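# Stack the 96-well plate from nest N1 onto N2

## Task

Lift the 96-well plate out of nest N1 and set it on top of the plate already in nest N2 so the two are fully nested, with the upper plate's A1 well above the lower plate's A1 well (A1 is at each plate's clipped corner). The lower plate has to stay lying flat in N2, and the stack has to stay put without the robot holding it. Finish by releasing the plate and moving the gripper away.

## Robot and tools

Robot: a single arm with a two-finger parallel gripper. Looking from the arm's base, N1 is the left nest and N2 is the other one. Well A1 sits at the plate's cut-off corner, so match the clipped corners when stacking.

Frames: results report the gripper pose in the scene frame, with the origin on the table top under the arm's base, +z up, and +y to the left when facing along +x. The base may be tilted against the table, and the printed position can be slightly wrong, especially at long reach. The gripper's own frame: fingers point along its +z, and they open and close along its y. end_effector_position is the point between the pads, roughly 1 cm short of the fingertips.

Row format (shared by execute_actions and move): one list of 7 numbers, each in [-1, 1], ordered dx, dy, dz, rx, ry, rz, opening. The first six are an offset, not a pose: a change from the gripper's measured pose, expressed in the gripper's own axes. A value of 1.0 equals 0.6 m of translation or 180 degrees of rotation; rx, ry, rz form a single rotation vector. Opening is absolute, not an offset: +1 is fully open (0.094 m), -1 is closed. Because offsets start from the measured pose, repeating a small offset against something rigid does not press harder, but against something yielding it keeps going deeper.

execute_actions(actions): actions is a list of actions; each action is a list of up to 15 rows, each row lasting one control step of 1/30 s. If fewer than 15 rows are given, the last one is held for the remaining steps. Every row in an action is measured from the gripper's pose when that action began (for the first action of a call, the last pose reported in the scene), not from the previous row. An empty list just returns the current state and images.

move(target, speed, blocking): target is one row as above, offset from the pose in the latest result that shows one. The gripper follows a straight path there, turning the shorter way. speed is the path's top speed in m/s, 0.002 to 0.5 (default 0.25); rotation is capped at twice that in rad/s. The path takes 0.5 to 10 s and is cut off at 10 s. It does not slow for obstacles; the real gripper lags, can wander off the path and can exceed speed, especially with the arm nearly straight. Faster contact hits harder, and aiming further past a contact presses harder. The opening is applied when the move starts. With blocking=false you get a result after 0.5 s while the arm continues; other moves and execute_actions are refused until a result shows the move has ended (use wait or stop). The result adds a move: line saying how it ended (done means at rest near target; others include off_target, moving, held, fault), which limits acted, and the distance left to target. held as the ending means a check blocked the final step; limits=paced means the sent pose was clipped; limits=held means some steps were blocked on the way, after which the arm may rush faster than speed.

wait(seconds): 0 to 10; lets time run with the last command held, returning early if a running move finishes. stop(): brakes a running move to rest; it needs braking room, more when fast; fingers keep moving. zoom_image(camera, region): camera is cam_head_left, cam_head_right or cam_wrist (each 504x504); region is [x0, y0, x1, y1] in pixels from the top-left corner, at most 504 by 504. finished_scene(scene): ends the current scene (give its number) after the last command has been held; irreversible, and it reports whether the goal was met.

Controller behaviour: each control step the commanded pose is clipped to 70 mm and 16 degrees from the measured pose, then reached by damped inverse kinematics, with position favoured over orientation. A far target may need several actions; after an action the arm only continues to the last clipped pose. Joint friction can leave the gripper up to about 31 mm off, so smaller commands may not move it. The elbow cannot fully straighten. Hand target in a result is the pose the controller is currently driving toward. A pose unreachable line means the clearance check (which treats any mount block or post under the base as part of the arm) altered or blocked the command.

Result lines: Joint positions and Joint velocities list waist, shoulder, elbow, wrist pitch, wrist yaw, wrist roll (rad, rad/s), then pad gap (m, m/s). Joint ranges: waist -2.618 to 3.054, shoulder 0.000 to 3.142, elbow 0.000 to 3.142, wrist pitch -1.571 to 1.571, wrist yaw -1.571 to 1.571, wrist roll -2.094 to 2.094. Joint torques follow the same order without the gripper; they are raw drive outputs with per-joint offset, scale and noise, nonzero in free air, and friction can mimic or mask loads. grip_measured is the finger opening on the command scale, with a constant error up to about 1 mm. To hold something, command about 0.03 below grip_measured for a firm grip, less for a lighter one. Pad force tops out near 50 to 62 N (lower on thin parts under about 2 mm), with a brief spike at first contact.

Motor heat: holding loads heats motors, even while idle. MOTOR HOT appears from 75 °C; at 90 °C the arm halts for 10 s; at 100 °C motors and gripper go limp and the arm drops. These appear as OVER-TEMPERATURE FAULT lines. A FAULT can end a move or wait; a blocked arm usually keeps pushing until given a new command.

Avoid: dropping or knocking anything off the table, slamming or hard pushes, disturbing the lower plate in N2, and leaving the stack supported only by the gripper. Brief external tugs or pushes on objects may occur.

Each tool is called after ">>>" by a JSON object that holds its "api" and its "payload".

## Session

>>> {"api": "execute_actions", "payload": {"actions": []}}

>>> {"api": "zoom_image", "payload": {"camera": "cam_head_left", "region": [90, 160, 330, 380]}}

Scene clock: 0.00 s.
end_effector_position=(+0.3646, -0.1583, +0.1474) grip_measured=+1.000 end_effector_quat_wxyz=(+0.332, +0.626, +0.569, +0.417)
Joint positions: [-1.078  1.285  0.296  1.08  -0.909  1.694  0.094]
Joint velocities: [-0.022 -0.002  0.007 -0.051  0.007 -0.037  0.   ]
Joint torques (N m, as the arm reports them, + toward a larger angle): no reading
Motor temperatures (°C, as the motors report them): [24 30 25 22 24 23]
Hand target: +0.365, -0.158, +0.147; +0.332, +0.626, +0.569, +0.417

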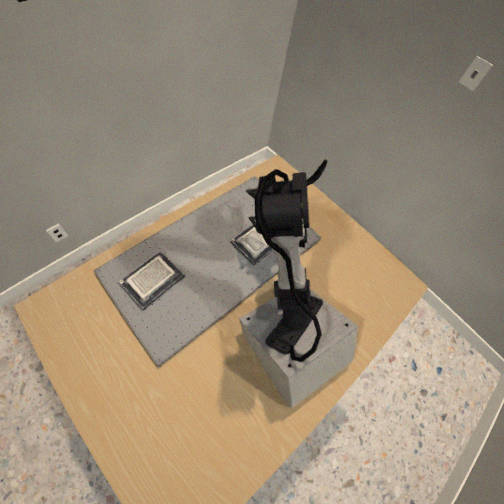

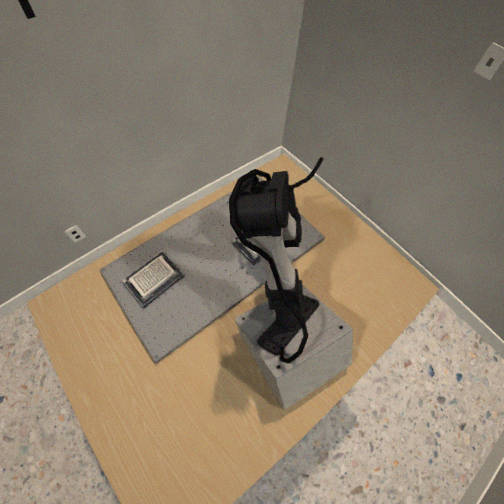

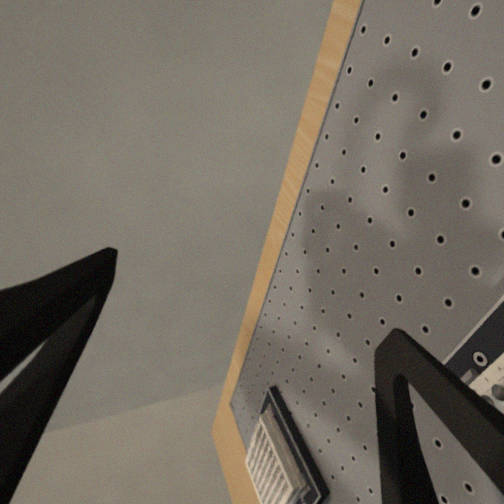

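Region (90, 160, 330, 380) of cam_head_left's 504x504 image, scaled by 2.100, with more detail than that image has; it fills the top 462 rows of this view, and the rest is white.

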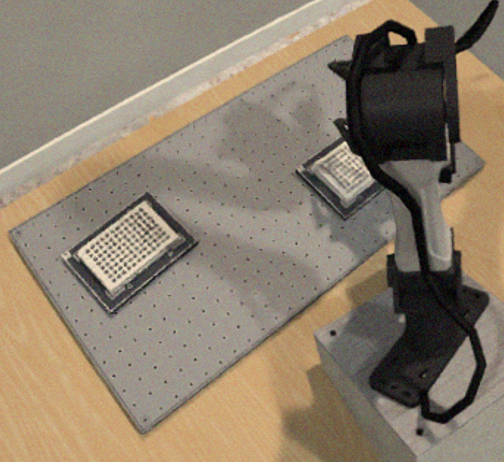

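>>> {"api": "move", "payload": {"target": [0.049,-0.061,-0.11,0.312,0.248,-0.468,1], "speed": 0.3}}

>>> {"api": "move", "payload": {"target": [0,0,0.08,0,0,-0.5,1], "speed": 0.3}}

Scene clock: 11.50 s.
end_effector_position=(+0.2849, -0.1271, +0.1400) grip_measured=+1.000 end_effector_quat_wxyz=(-0.006, +0.015, +1.000, +0.003)
Joint positions: [-0.81   1.125  1.001 -0.989 -0.21  -0.522  0.094]
Joint velocities: [-0.012  0.002  0.002  0.022 -0.022  0.051  0.   ]
Joint torques (N m, as the arm reports them, + toward a larger angle): [ 0.33 -8.23  8.27  0.18  0.09 -0.07]
Motor temperatures (°C, as the motors report them): [24 31 26 24 24 23]
Hand target: +0.288, -0.127, +0.148; +0.000, +0.004, +1.000, -0.007
Off the commanded pose: 0.009 m, 2 deg.
move: done

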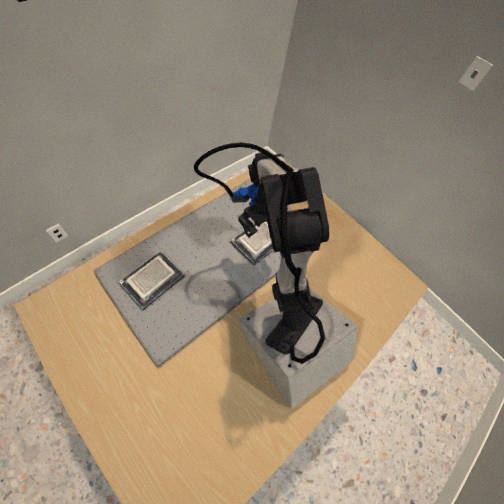

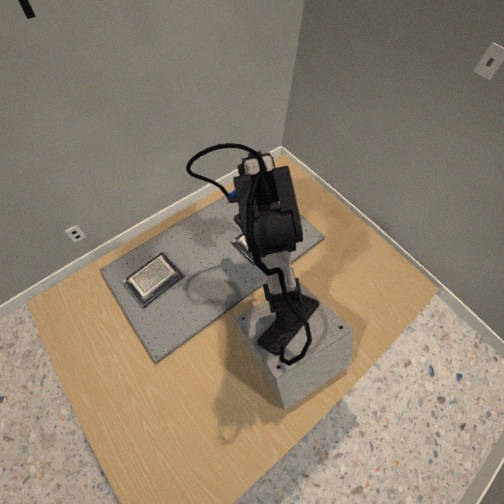

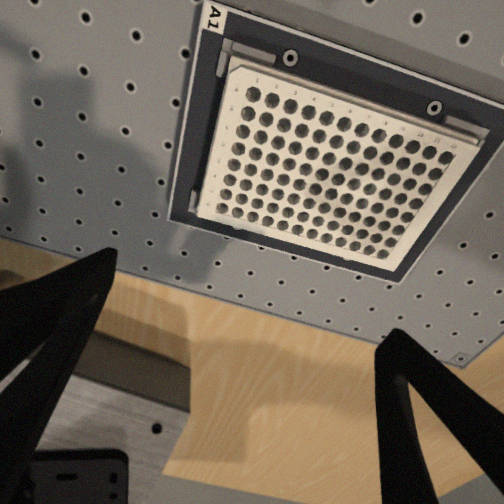

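Scene clock: 14.73 s.
end_effector_position=(+0.2874, -0.1278, +0.0978) grip_measured=+1.000 end_effector_quat_wxyz=(-0.002, +0.690, -0.724, -0.002)
Joint positions: [-0.769  1.197  0.897 -0.796 -0.197 -2.037  0.094]
Joint velocities: [-0.012 -0.002  0.002 -0.007 -0.051 -0.007  0.   ]
Joint torques (N m, as the arm reports them, + toward a larger angle): [ 0.21 -6.2   4.86  0.37  0.06 -0.08]
Motor temperatures (°C, as the motors report them): [24 31 26 24 24 23]
Hand target: +0.285, -0.127, +0.092; +0.002, +0.696, -0.718, -0.006
Off the commanded pose: 0.007 m, 1 deg.
move: done

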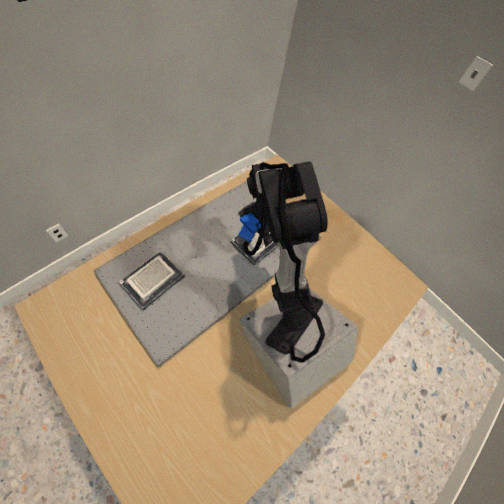

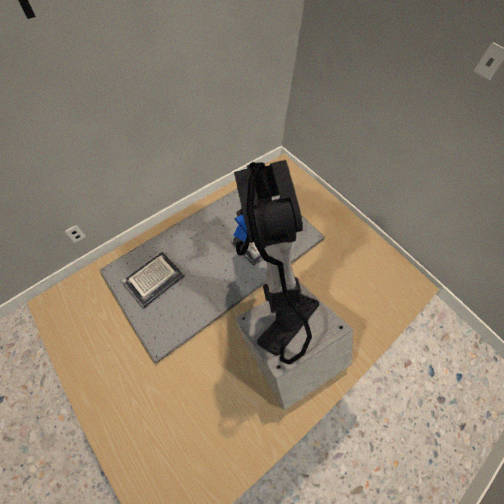

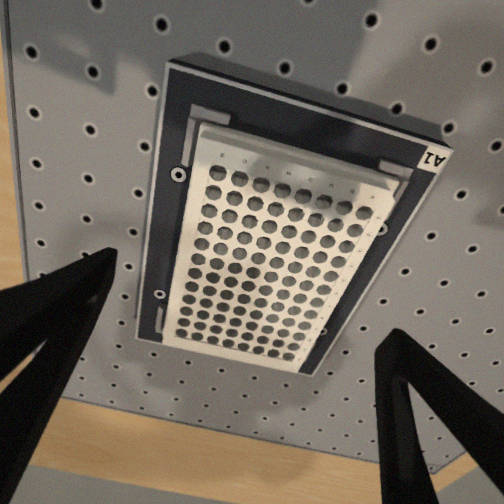

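>>> {"api": "move", "payload": {"target": [-0.6,-0.13,0.02,0,0,0,1]}}

Scene clock: 21.07 s.
end_effector_position=(+0.3744, +0.2296, +0.0841) grip_measured=+1.000 end_effector_quat_wxyz=(-0.002, +0.693, -0.721, -0.006)
Joint positions: [ 0.531  1.825  1.514 -0.92   0.381 -0.86   0.094]
Joint velocities: [-0.002  0.027 -0.002  0.022 -0.051 -0.037  0.   ]
Joint torques (N m, as the arm reports them, + toward a larger angle): [  3.61 -10.86   8.09   0.19   0.08   0.11]
Motor temperatures (°C, as the motors report them): [24 31 26 24 24 23]
Hand target: +0.378, +0.230, +0.088; -0.002, +0.690, -0.724, -0.001
Off the commanded pose: 0.009 m, 1 deg.
move: done

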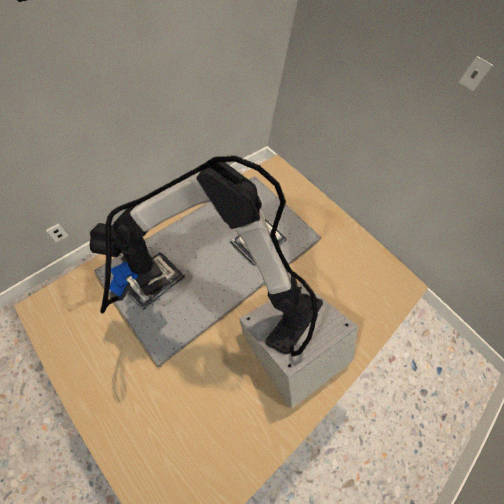

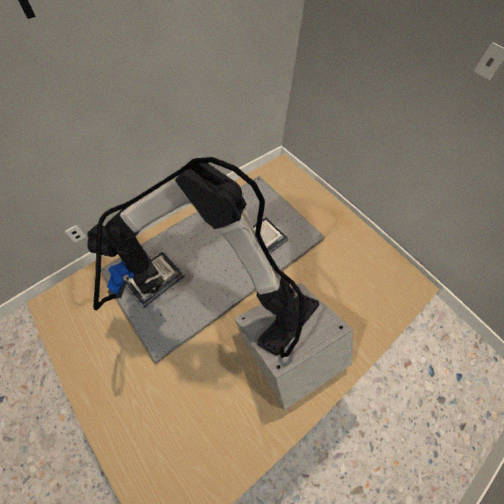

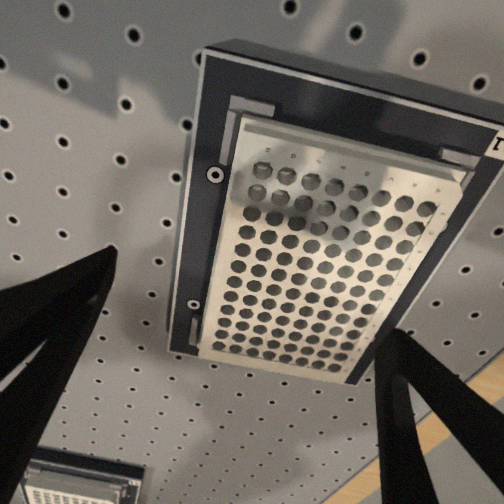

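>>> {"api": "move", "payload": {"target": [0.03,-0.045,0.05,0,0,-0.012,1], "speed": 0.06}}

Scene clock: 25.27 s.
end_effector_position=(+0.3922, +0.2045, +0.0525) grip_measured=+1.000 end_effector_quat_wxyz=(+0.015, +0.707, -0.707, -0.001)
Joint positions: [ 0.429  1.875  1.514 -0.866  0.362 -0.991  0.094]
Joint velocities: [-0.007 -0.007  0.002 -0.007  0.037 -0.007  0.   ]
Joint torques (N m, as the arm reports them, + toward a larger angle): [  3.02 -11.42   7.76   0.46  -0.18  -0.05]
Motor temperatures (°C, as the motors report them): [24 32 27 23 24 23]
Hand target: +0.401, +0.211, +0.054; -0.002, +0.707, -0.708, -0.006
Off the commanded pose: 0.011 m, 2 deg.
move: off_target

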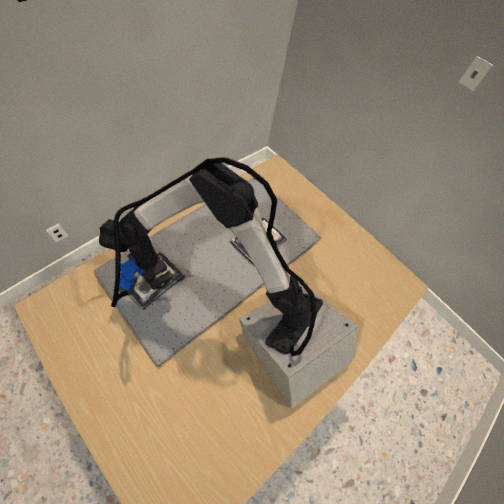

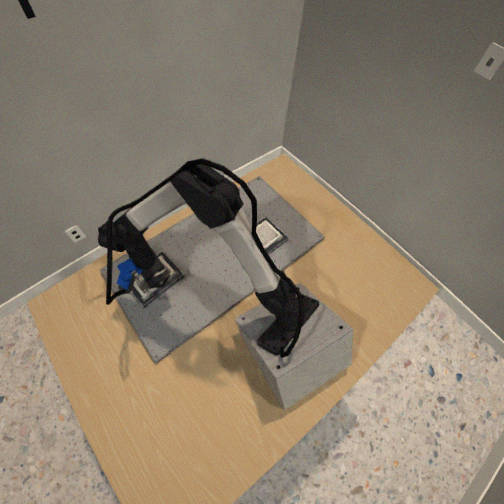

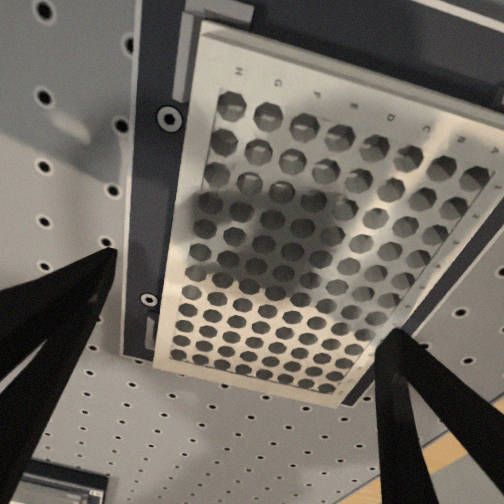

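>>> {"api": "move", "payload": {"target": [-0.022,-0.03,-0.004,0.014,-0.012,0,1], "speed": 0.04}}

Scene clock: 29.63 s.
end_effector_position=(+0.4014, +0.2106, +0.0526) grip_measured=+1.000 end_effector_quat_wxyz=(+0.002, +0.707, -0.707, +0.001)
Joint positions: [ 0.429  1.89   1.541 -0.85   0.36  -1.     0.094]
Joint velocities: [-0.007  0.002 -0.017  0.022 -0.022  0.022  0.   ]
Joint torques (N m, as the arm reports them, + toward a larger angle): [  3.52 -11.25   7.97   0.51  -0.08  -0.04]
Motor temperatures (°C, as the motors report them): [24 34 27 23 24 23]
Hand target: +0.410, +0.218, +0.054; -0.014, +0.707, -0.707, +0.000
Off the commanded pose: 0.011 m, 2 deg.
move: off_target

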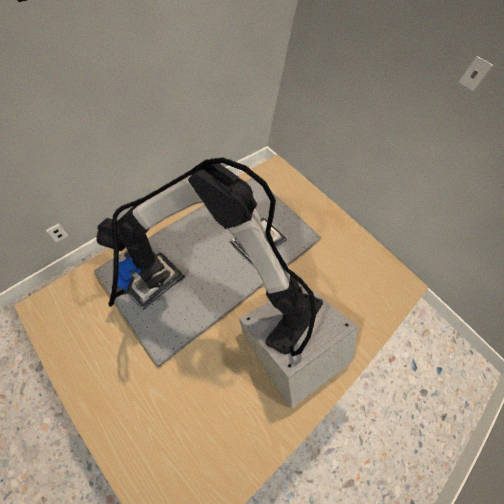

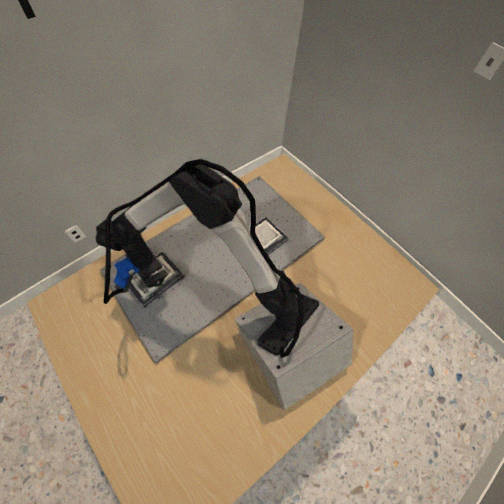

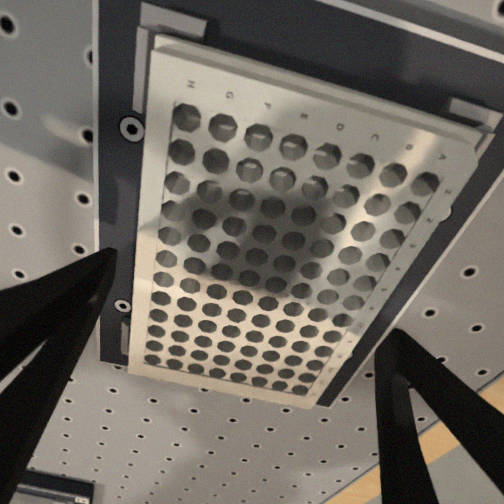

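>>> {"api": "move", "payload": {"target": [0,0.008,0.03,0,0,0,1], "speed": 0.025}}

Scene clock: 36.17 s.
end_effector_position=(+0.3978, +0.2112, +0.0403) grip_measured=+1.000 end_effector_quat_wxyz=(+0.002, +0.705, -0.709, +0.001)
Joint positions: [ 0.424  1.904  1.509 -0.803  0.36  -1.     0.094]
Joint velocities: [-0.007  0.007 -0.002 -0.022 -0.037 -0.037  0.   ]
Joint torques (N m, as the arm reports them, + toward a larger angle): [  2.94 -11.33   4.91   0.51  -0.05  -0.07]
Motor temperatures (°C, as the motors report them): [24 35 28 23 24 23]
Hand target: +0.397, +0.211, +0.035; +0.002, +0.707, -0.708, +0.001
Off the commanded pose: 0.006 m, 0 deg.
move: done

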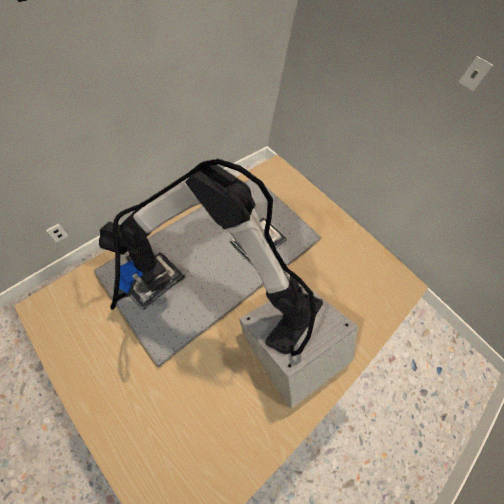

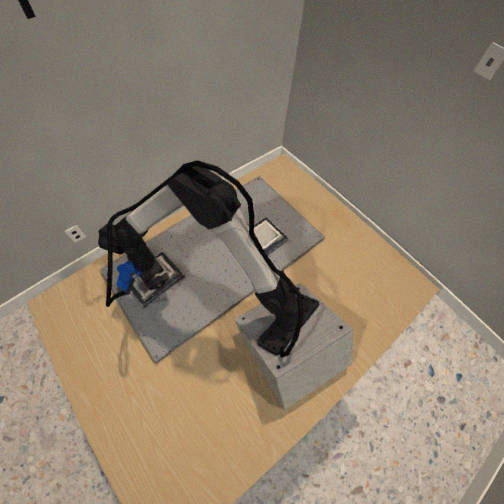

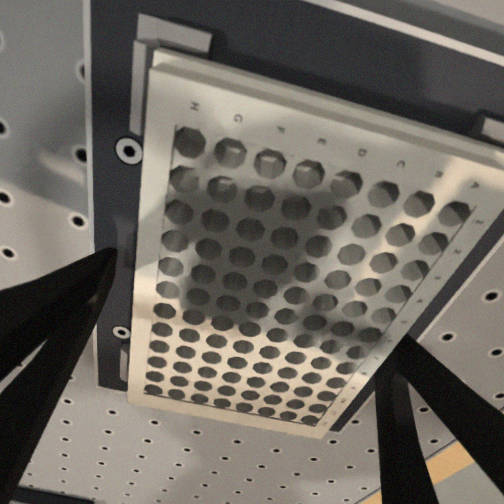

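>>> {"api": "move", "payload": {"target": [0.004,-0.003,0.017,0,0,-0.012,1], "speed": 0.02}}

>>> {"api": "move", "payload": {"target": [0,0,0,0,0,0,0.71]}}

Scene clock: 40.83 s.
end_effector_position=(+0.4006, +0.2089, +0.0361) grip_measured=+1.000 end_effector_quat_wxyz=(+0.002, +0.716, -0.698, +0.003)
Joint positions: [ 0.413  1.912  1.509 -0.79   0.36  -1.042  0.094]
Joint velocities: [ 0.007 -0.002 -0.007 -0.007  0.022 -0.066  0.   ]
Joint torques (N m, as the arm reports them, + toward a larger angle): [  2.87 -11.15   5.18   0.53  -0.04  -0.1 ]
Motor temperatures (°C, as the motors report them): [24 36 28 23 24 23]
Hand target: +0.400, +0.209, +0.030; +0.002, +0.718, -0.696, +0.001
Off the commanded pose: 0.006 m, 0 deg.
move: done

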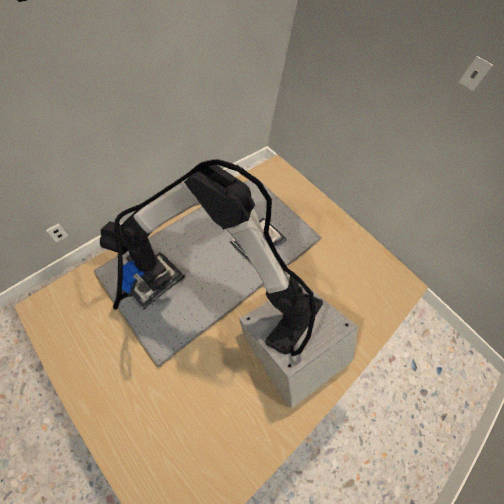

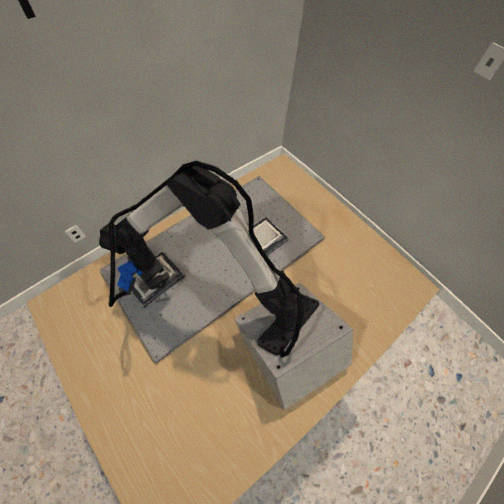

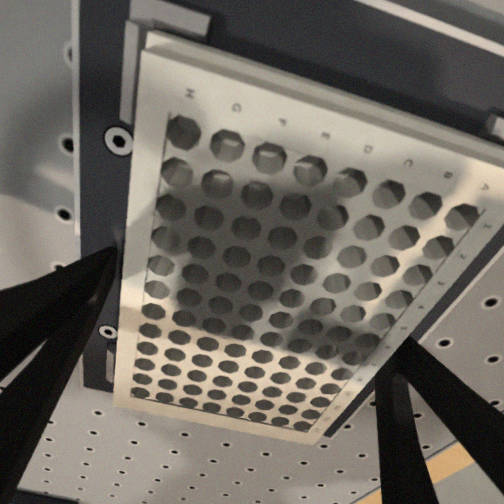

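Scene clock: 41.33 s.
end_effector_position=(+0.4006, +0.2089, +0.0361) grip_measured=+0.758 end_effector_quat_wxyz=(+0.002, +0.716, -0.698, +0.003)
Joint positions: [ 0.413  1.912  1.509 -0.79   0.36  -1.042  0.083]
Joint velocities: [ 0.007 -0.007 -0.007  0.007 -0.007 -0.007  0.   ]
Joint torques (N m, as the arm reports them, + toward a larger angle): [  3.35 -12.01   5.95   0.32  -0.02   0.01]
Motor temperatures (°C, as the motors report them): [24 36 28 23 24 23]
Hand target: +0.401, +0.209, +0.036; +0.002, +0.716, -0.698, +0.003
Off the commanded pose: 0.000 m, 0 deg.
move: done

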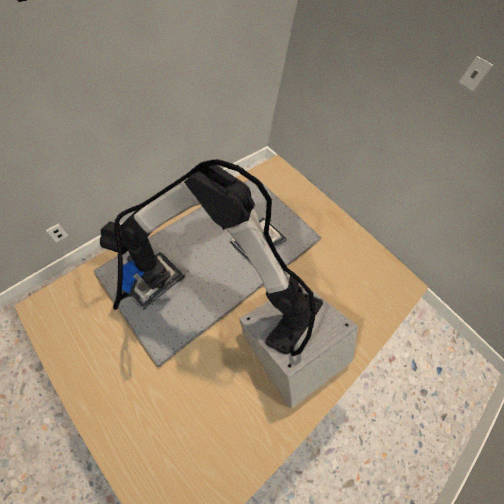

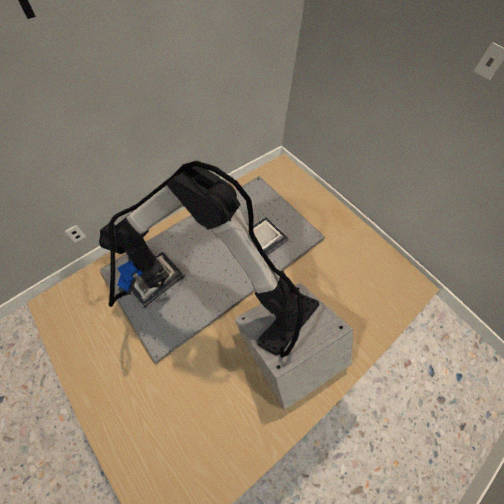

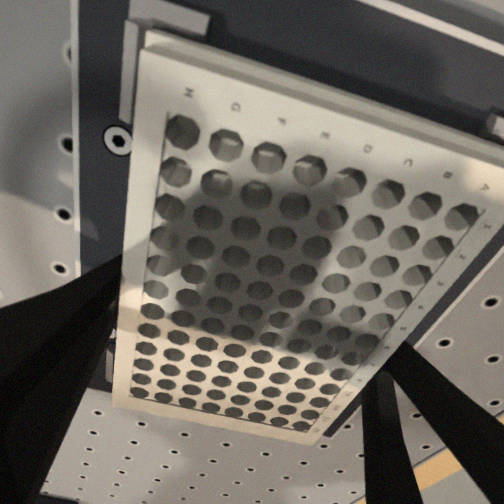

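>>> {"api": "move", "payload": {"target": [0,0,-0.085,0,0,0,0.72], "speed": 0.05}}

>>> {"api": "move", "payload": {"target": [0.592,0.19,0,0.005,-0.004,0.023,0.72], "speed": 0.2}}

Scene clock: 47.87 s.
end_effector_position=(+0.3939, +0.2073, +0.0736) grip_measured=+0.758 end_effector_quat_wxyz=(+0.014, +0.720, -0.694, -0.002)
Joint positions: [ 0.452  1.854  1.562 -0.943  0.367 -1.005  0.083]
Joint velocities: [-0.007 -0.002  0.012 -0.022 -0.007  0.007  0.001]
Joint torques (N m, as the arm reports them, + toward a larger angle): [  4.12 -13.29   8.07   0.06   0.08   0.08]
Motor temperatures (°C, as the motors report them): [25 38 28 23 24 23]
Hand target: +0.400, +0.209, +0.087; +0.002, +0.716, -0.698, +0.003
Off the commanded pose: 0.015 m, 2 deg.
move: off_target

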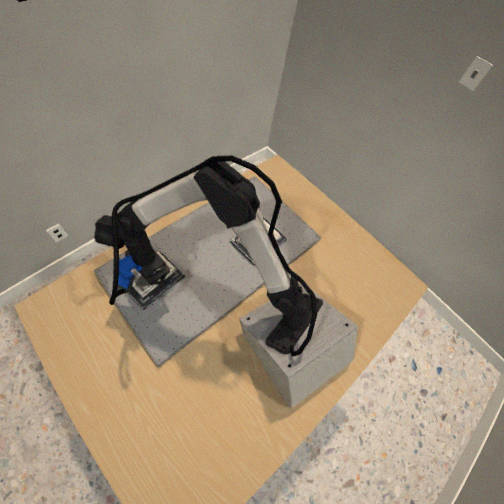

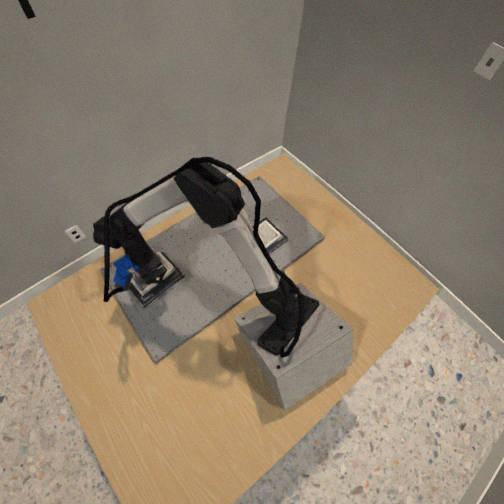

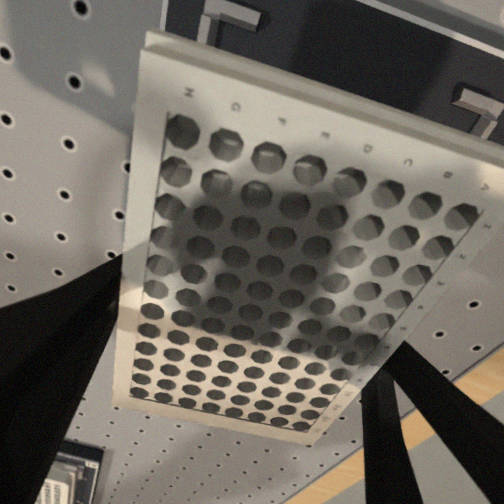

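Scene clock: 50.43 s.
end_effector_position=(+0.2925, -0.1522, +0.0776) grip_measured=+0.758 end_effector_quat_wxyz=(+0.013, +0.689, -0.725, +0.001)
Joint positions: [-0.808  1.309  0.924 -0.72  -0.184 -2.069  0.083]
Joint velocities: [ 0.007 -0.007  0.012 -0.051 -0.022  0.022  0.   ]
Joint torques (N m, as the arm reports them, + toward a larger angle): [-1.09 -7.08  8.21 -0.01 -0.16 -0.11]
Motor temperatures (°C, as the motors report them): [24 38 28 23 24 23]
Hand target: +0.298, -0.154, +0.081; +0.006, +0.691, -0.723, +0.000
Off the commanded pose: 0.004 m, 1 deg.
joint sent to its limit — the command would take joint 6 (wrist roll) past its lower limit, so that joint was sent only as far as its limit.
move: done

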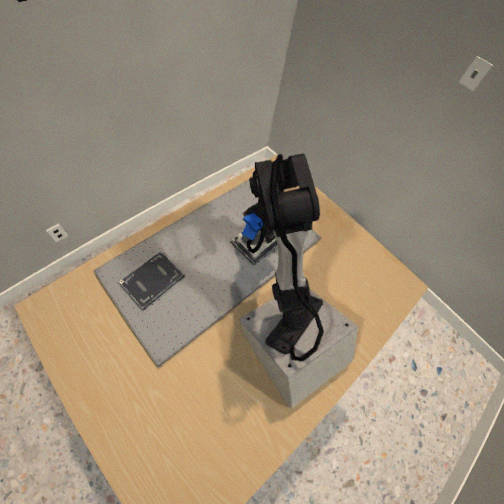

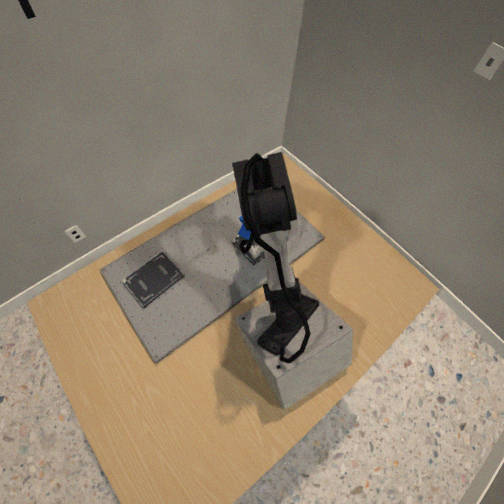

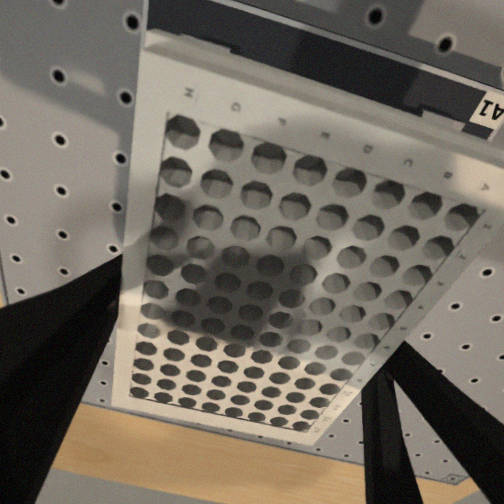

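>>> {"api": "move", "payload": {"target": [0.002,0.006,0.04,0.004,-0.004,0,0.72], "speed": 0.03}}

>>> {"api": "zoom_image", "payload": {"camera": "cam_head_left", "region": [225, 210, 285, 270]}}

Scene clock: 55.20 s.
end_effector_position=(+0.2904, -0.1550, +0.0580) grip_measured=+0.758 end_effector_quat_wxyz=(+0.011, +0.690, -0.724, +0.004)
Joint positions: [-0.808  1.353  0.881 -0.625 -0.188 -2.071  0.083]
Joint velocities: [-0.007 -0.007 -0.002  0.095  0.022 -0.037  0.   ]
Joint torques (N m, as the arm reports them, + toward a larger angle): [-0.98 -7.23  4.33  0.41 -0.11 -0.01]
Motor temperatures (°C, as the motors report them): [24 38 28 23 24 23]
Hand target: +0.289, -0.154, +0.054; +0.005, +0.689, -0.725, +0.001
Off the commanded pose: 0.005 m, 1 deg.
move: done

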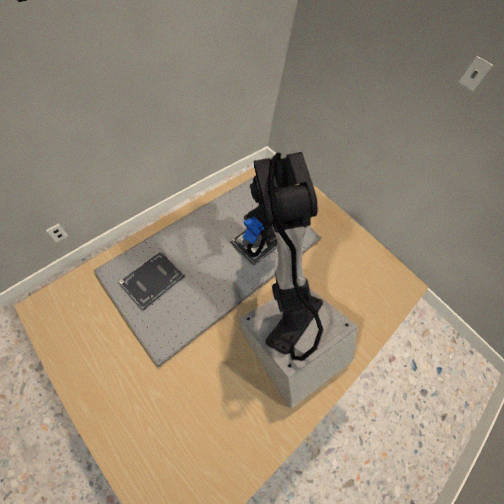

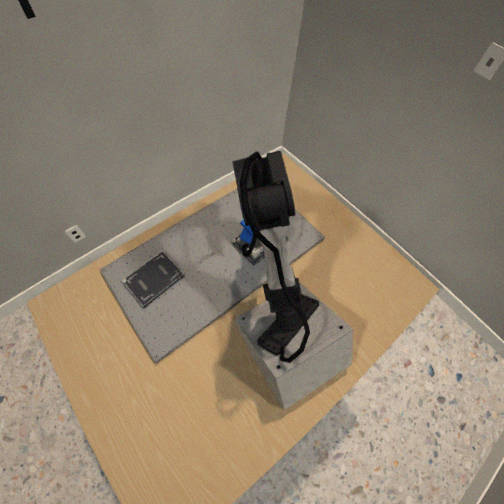

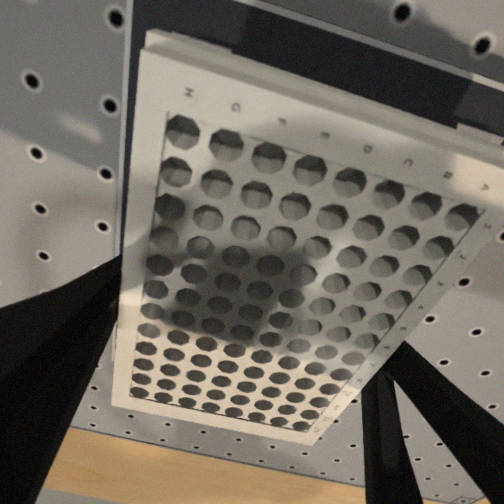

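Region (225, 210, 285, 270) of cam_head_left's 504x504 image, scaled by 8.400, with more detail than that image has.

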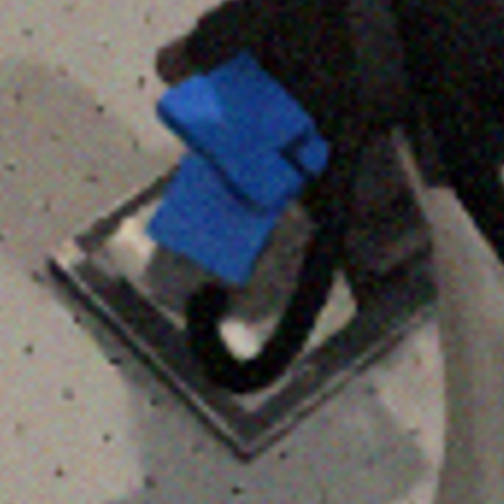

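>>> {"api": "move", "payload": {"target": [0.022,-0.02,-0.008,0.006,0,0.004,0.72], "speed": 0.03}}

Scene clock: 59.93 s.
end_effector_position=(+0.2991, -0.1669, +0.0609) grip_measured=+0.758 end_effector_quat_wxyz=(+0.010, +0.684, -0.729, +0.015)
Joint positions: [-0.83   1.377  0.922 -0.625 -0.194 -2.071  0.083]
Joint velocities: [-0.007 -0.007 -0.007 -0.022 -0.007 -0.066  0.   ]
Joint torques (N m, as the arm reports them, + toward a larger angle): [-1.39 -7.34  7.47  0.09 -0.13 -0.08]
Motor temperatures (°C, as the motors report them): [24 38 28 23 24 23]
Hand target: +0.302, -0.169, +0.063; +0.005, +0.685, -0.729, +0.012
Off the commanded pose: 0.004 m, 1 deg.
joint sent to its limit — the command would take joint 6 (wrist roll) past its lower limit, so that joint was sent only as far as its limit.
move: done

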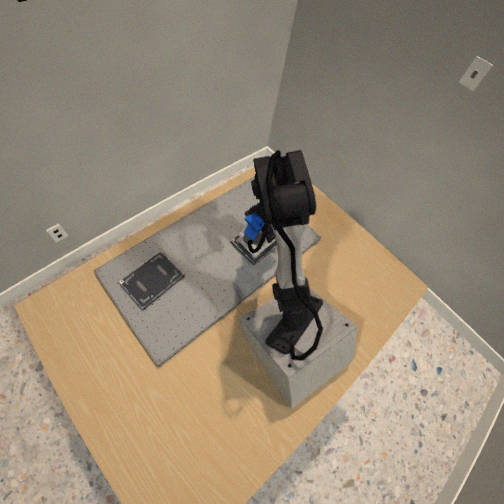

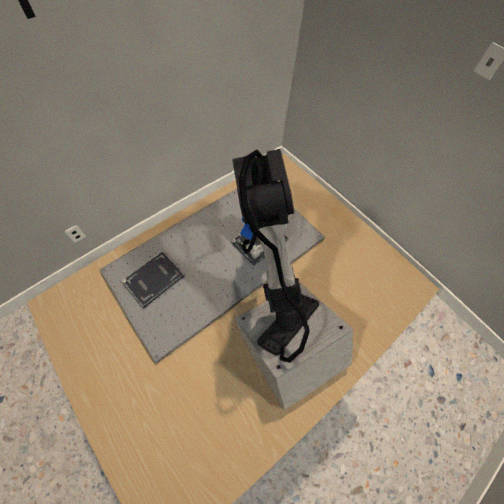

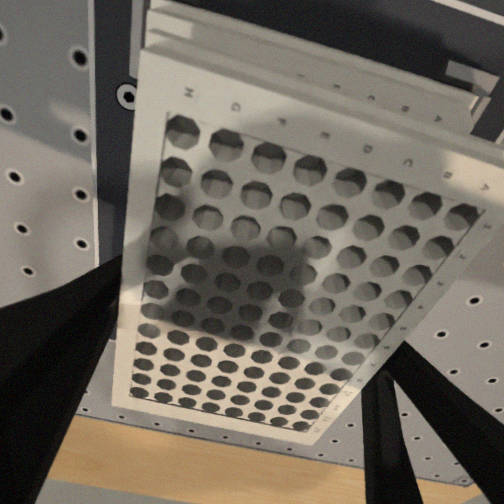

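>>> {"api": "move", "payload": {"target": [-0.014,0.012,0.018,-0.006,-0.007,-0.006,0.72], "speed": 0.02}}

Scene clock: 65.53 s.
end_effector_position=(+0.2951, -0.1617, +0.0571) grip_measured=+0.758 end_effector_quat_wxyz=(+0.009, +0.686, -0.727, +0.007)
Joint positions: [-0.821  1.377  0.905 -0.621 -0.195 -2.071  0.083]
Joint velocities: [ 0.007  0.002 -0.032 -0.037 -0.022  0.037  0.   ]
Joint torques (N m, as the arm reports them, + toward a larger angle): [-0.06 -6.84  4.32  0.41 -0.01 -0.07]
Motor temperatures (°C, as the motors report them): [24 38 29 23 24 23]
Hand target: +0.292, -0.159, +0.050; +0.009, +0.691, -0.723, +0.001
Off the commanded pose: 0.008 m, 1 deg.
move: done

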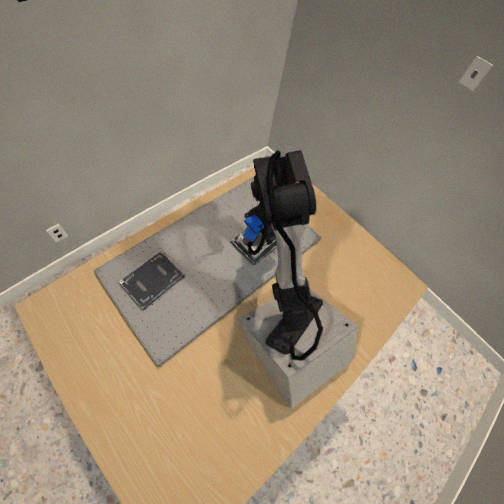

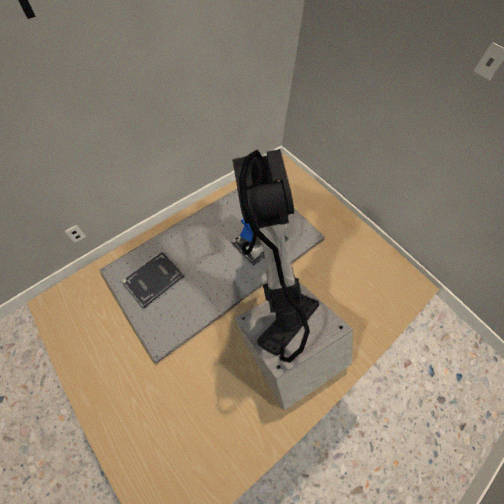

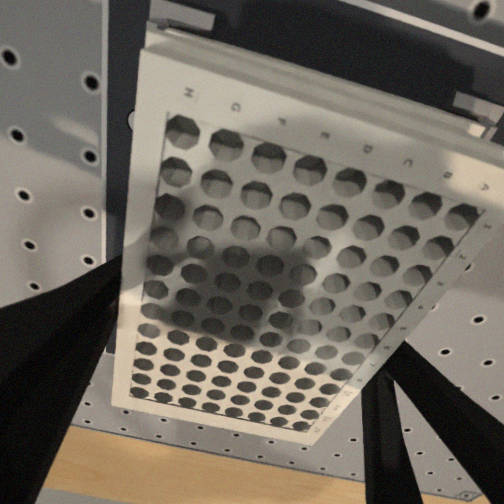

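Close. Descend.

>>> {"api": "move", "payload": {"target": [-0.006,0.003,0.02,-0.003,-0.003,-0.008,0.72], "speed": 0.012}}

>>> {"api": "zoom_image", "payload": {"camera": "cam_wrist", "region": [80, 0, 504, 260]}}

Scene clock: 71.33 s.
end_effector_position=(+0.2966, -0.1607, +0.0513) grip_measured=+0.758 end_effector_quat_wxyz=(+0.008, +0.689, -0.725, +0.005)
Joint positions: [-0.813  1.397  0.905 -0.604 -0.195 -2.071  0.083]
Joint velocities: [ 0.002  0.002  0.002  0.022 -0.037 -0.022  0.001]
Joint torques (N m, as the arm reports them, + toward a larger angle): [-0.03 -7.41  3.94  0.46  0.03 -0.08]
Motor temperatures (°C, as the motors report them): [24 37 28 23 24 23]
Hand target: +0.293, -0.158, +0.045; +0.010, +0.694, -0.720, +0.001
Off the commanded pose: 0.007 m, 1 deg.
joint sent to its limit — the command would take joint 6 (wrist roll) past its lower limit, so that joint was sent only as far as its limit.
move: done

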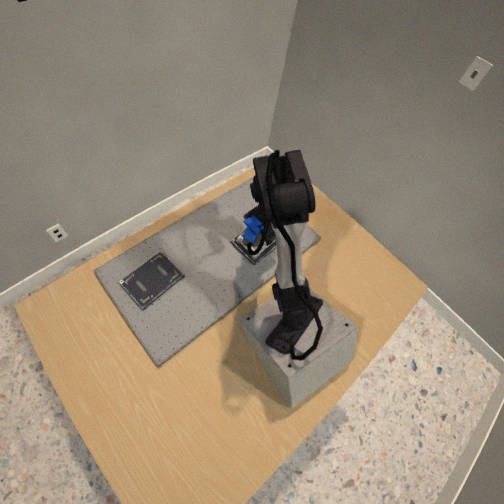

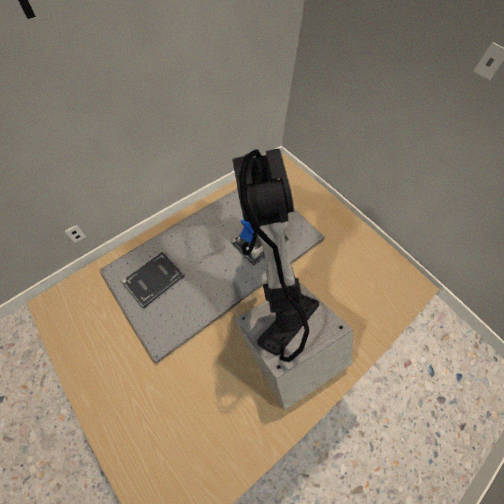

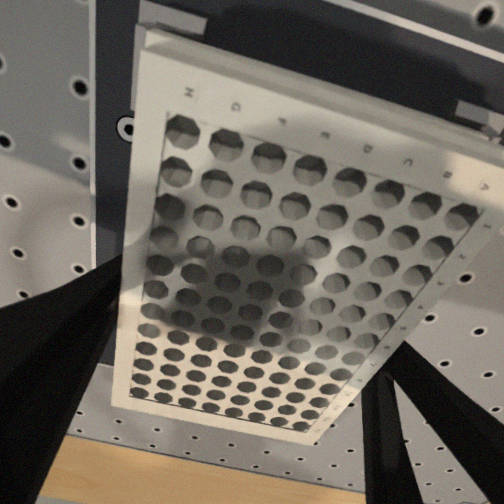

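Region (80, 0, 504, 260) of cam_wrist's 504x504 image, scaled by 1.189, with more detail than that image has; it fills the top 309 rows of this view, and the rest is white.

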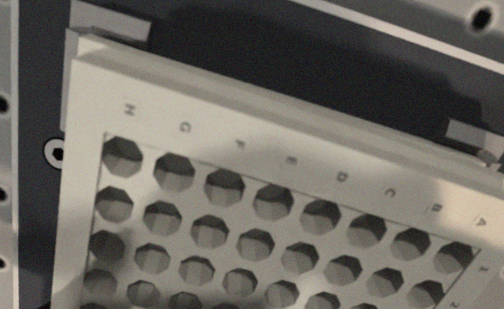

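>>> {"api": "move", "payload": {"target": [0,0.008,0.004,-0.012,0.006,-0.008,0.72], "speed": 0.012}}

Scene clock: 79.67 s.
end_effector_position=(+0.2956, -0.1618, +0.0509) grip_measured=+0.758 end_effector_quat_wxyz=(+0.019, +0.692, -0.722, +0.007)
Joint positions: [-0.803  1.397  0.905 -0.604 -0.168 -2.071  0.083]
Joint velocities: [ 0.007 -0.007  0.002 -0.037 -0.022 -0.037 -0.   ]
Joint torques (N m, as the arm reports them, + toward a larger angle): [-0.07 -7.57  5.67  0.08  0.17 -0.08]
Motor temperatures (°C, as the motors report them): [24 37 28 23 24 23]
Hand target: +0.292, -0.161, +0.049; +0.029, +0.696, -0.717, -0.002
Off the commanded pose: 0.004 m, 2 deg.
joint sent to its limit — the command would take joint 6 (wrist roll) past its lower limit, so that joint was sent only as far as its limit.
move: done

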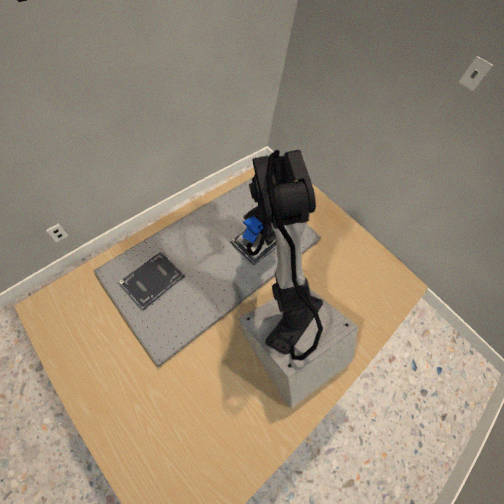

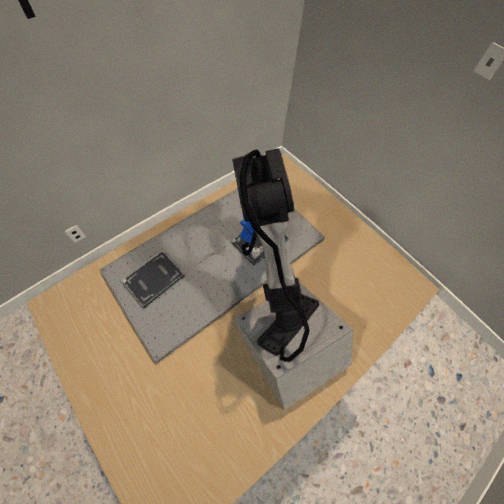

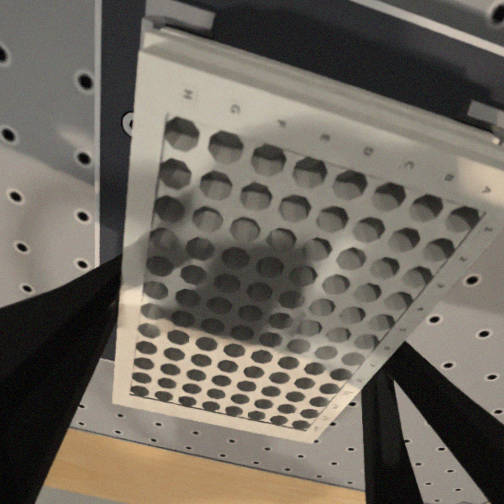

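>>> {"api": "move", "payload": {"target": [-0.01,0.006,0.006,-0.004,-0.008,-0.004,0.72], "speed": 0.01}}

Scene clock: 84.83 s.
end_effector_position=(+0.2957, -0.1618, +0.0509) grip_measured=+0.758 end_effector_quat_wxyz=(+0.019, +0.692, -0.722, +0.007)
Joint positions: [-0.803  1.397  0.905 -0.604 -0.169 -2.071  0.083]
Joint velocities: [ 0.002  0.002 -0.012 -0.022 -0.022 -0.051  0.   ]
Joint torques (N m, as the arm reports them, + toward a larger angle): [-0.19 -7.58  4.87  0.16 -0.1  -0.08]
Motor temperatures (°C, as the motors report them): [24 37 28 22 24 23]
Hand target: +0.292, -0.156, +0.047; +0.015, +0.696, -0.718, -0.007
Off the commanded pose: 0.008 m, 2 deg.
joint sent to its limit — the command would take joint 6 (wrist roll) past its lower limit, so that joint was sent only as far as its limit.
move: done

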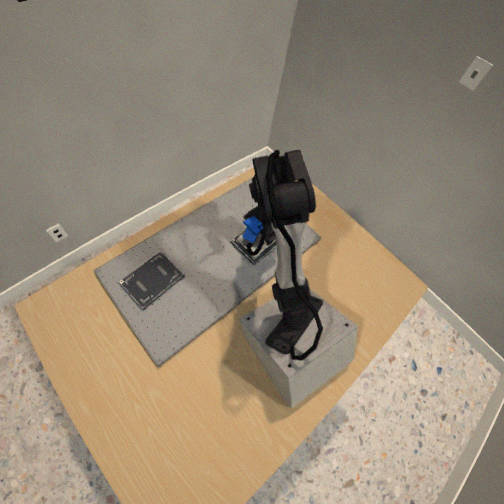

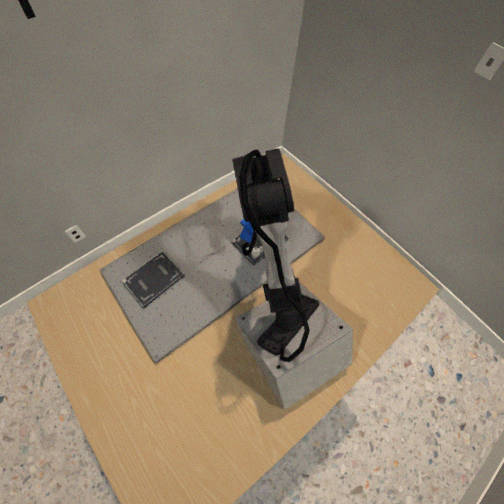

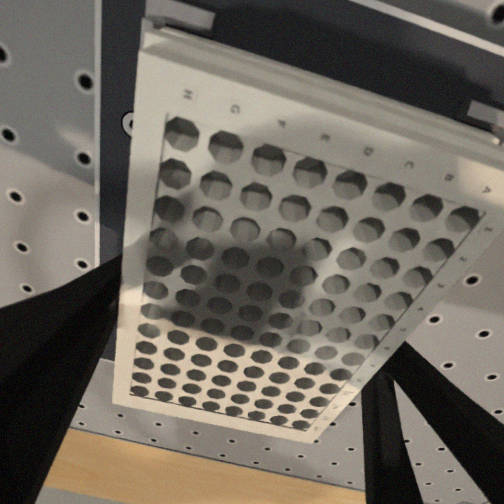

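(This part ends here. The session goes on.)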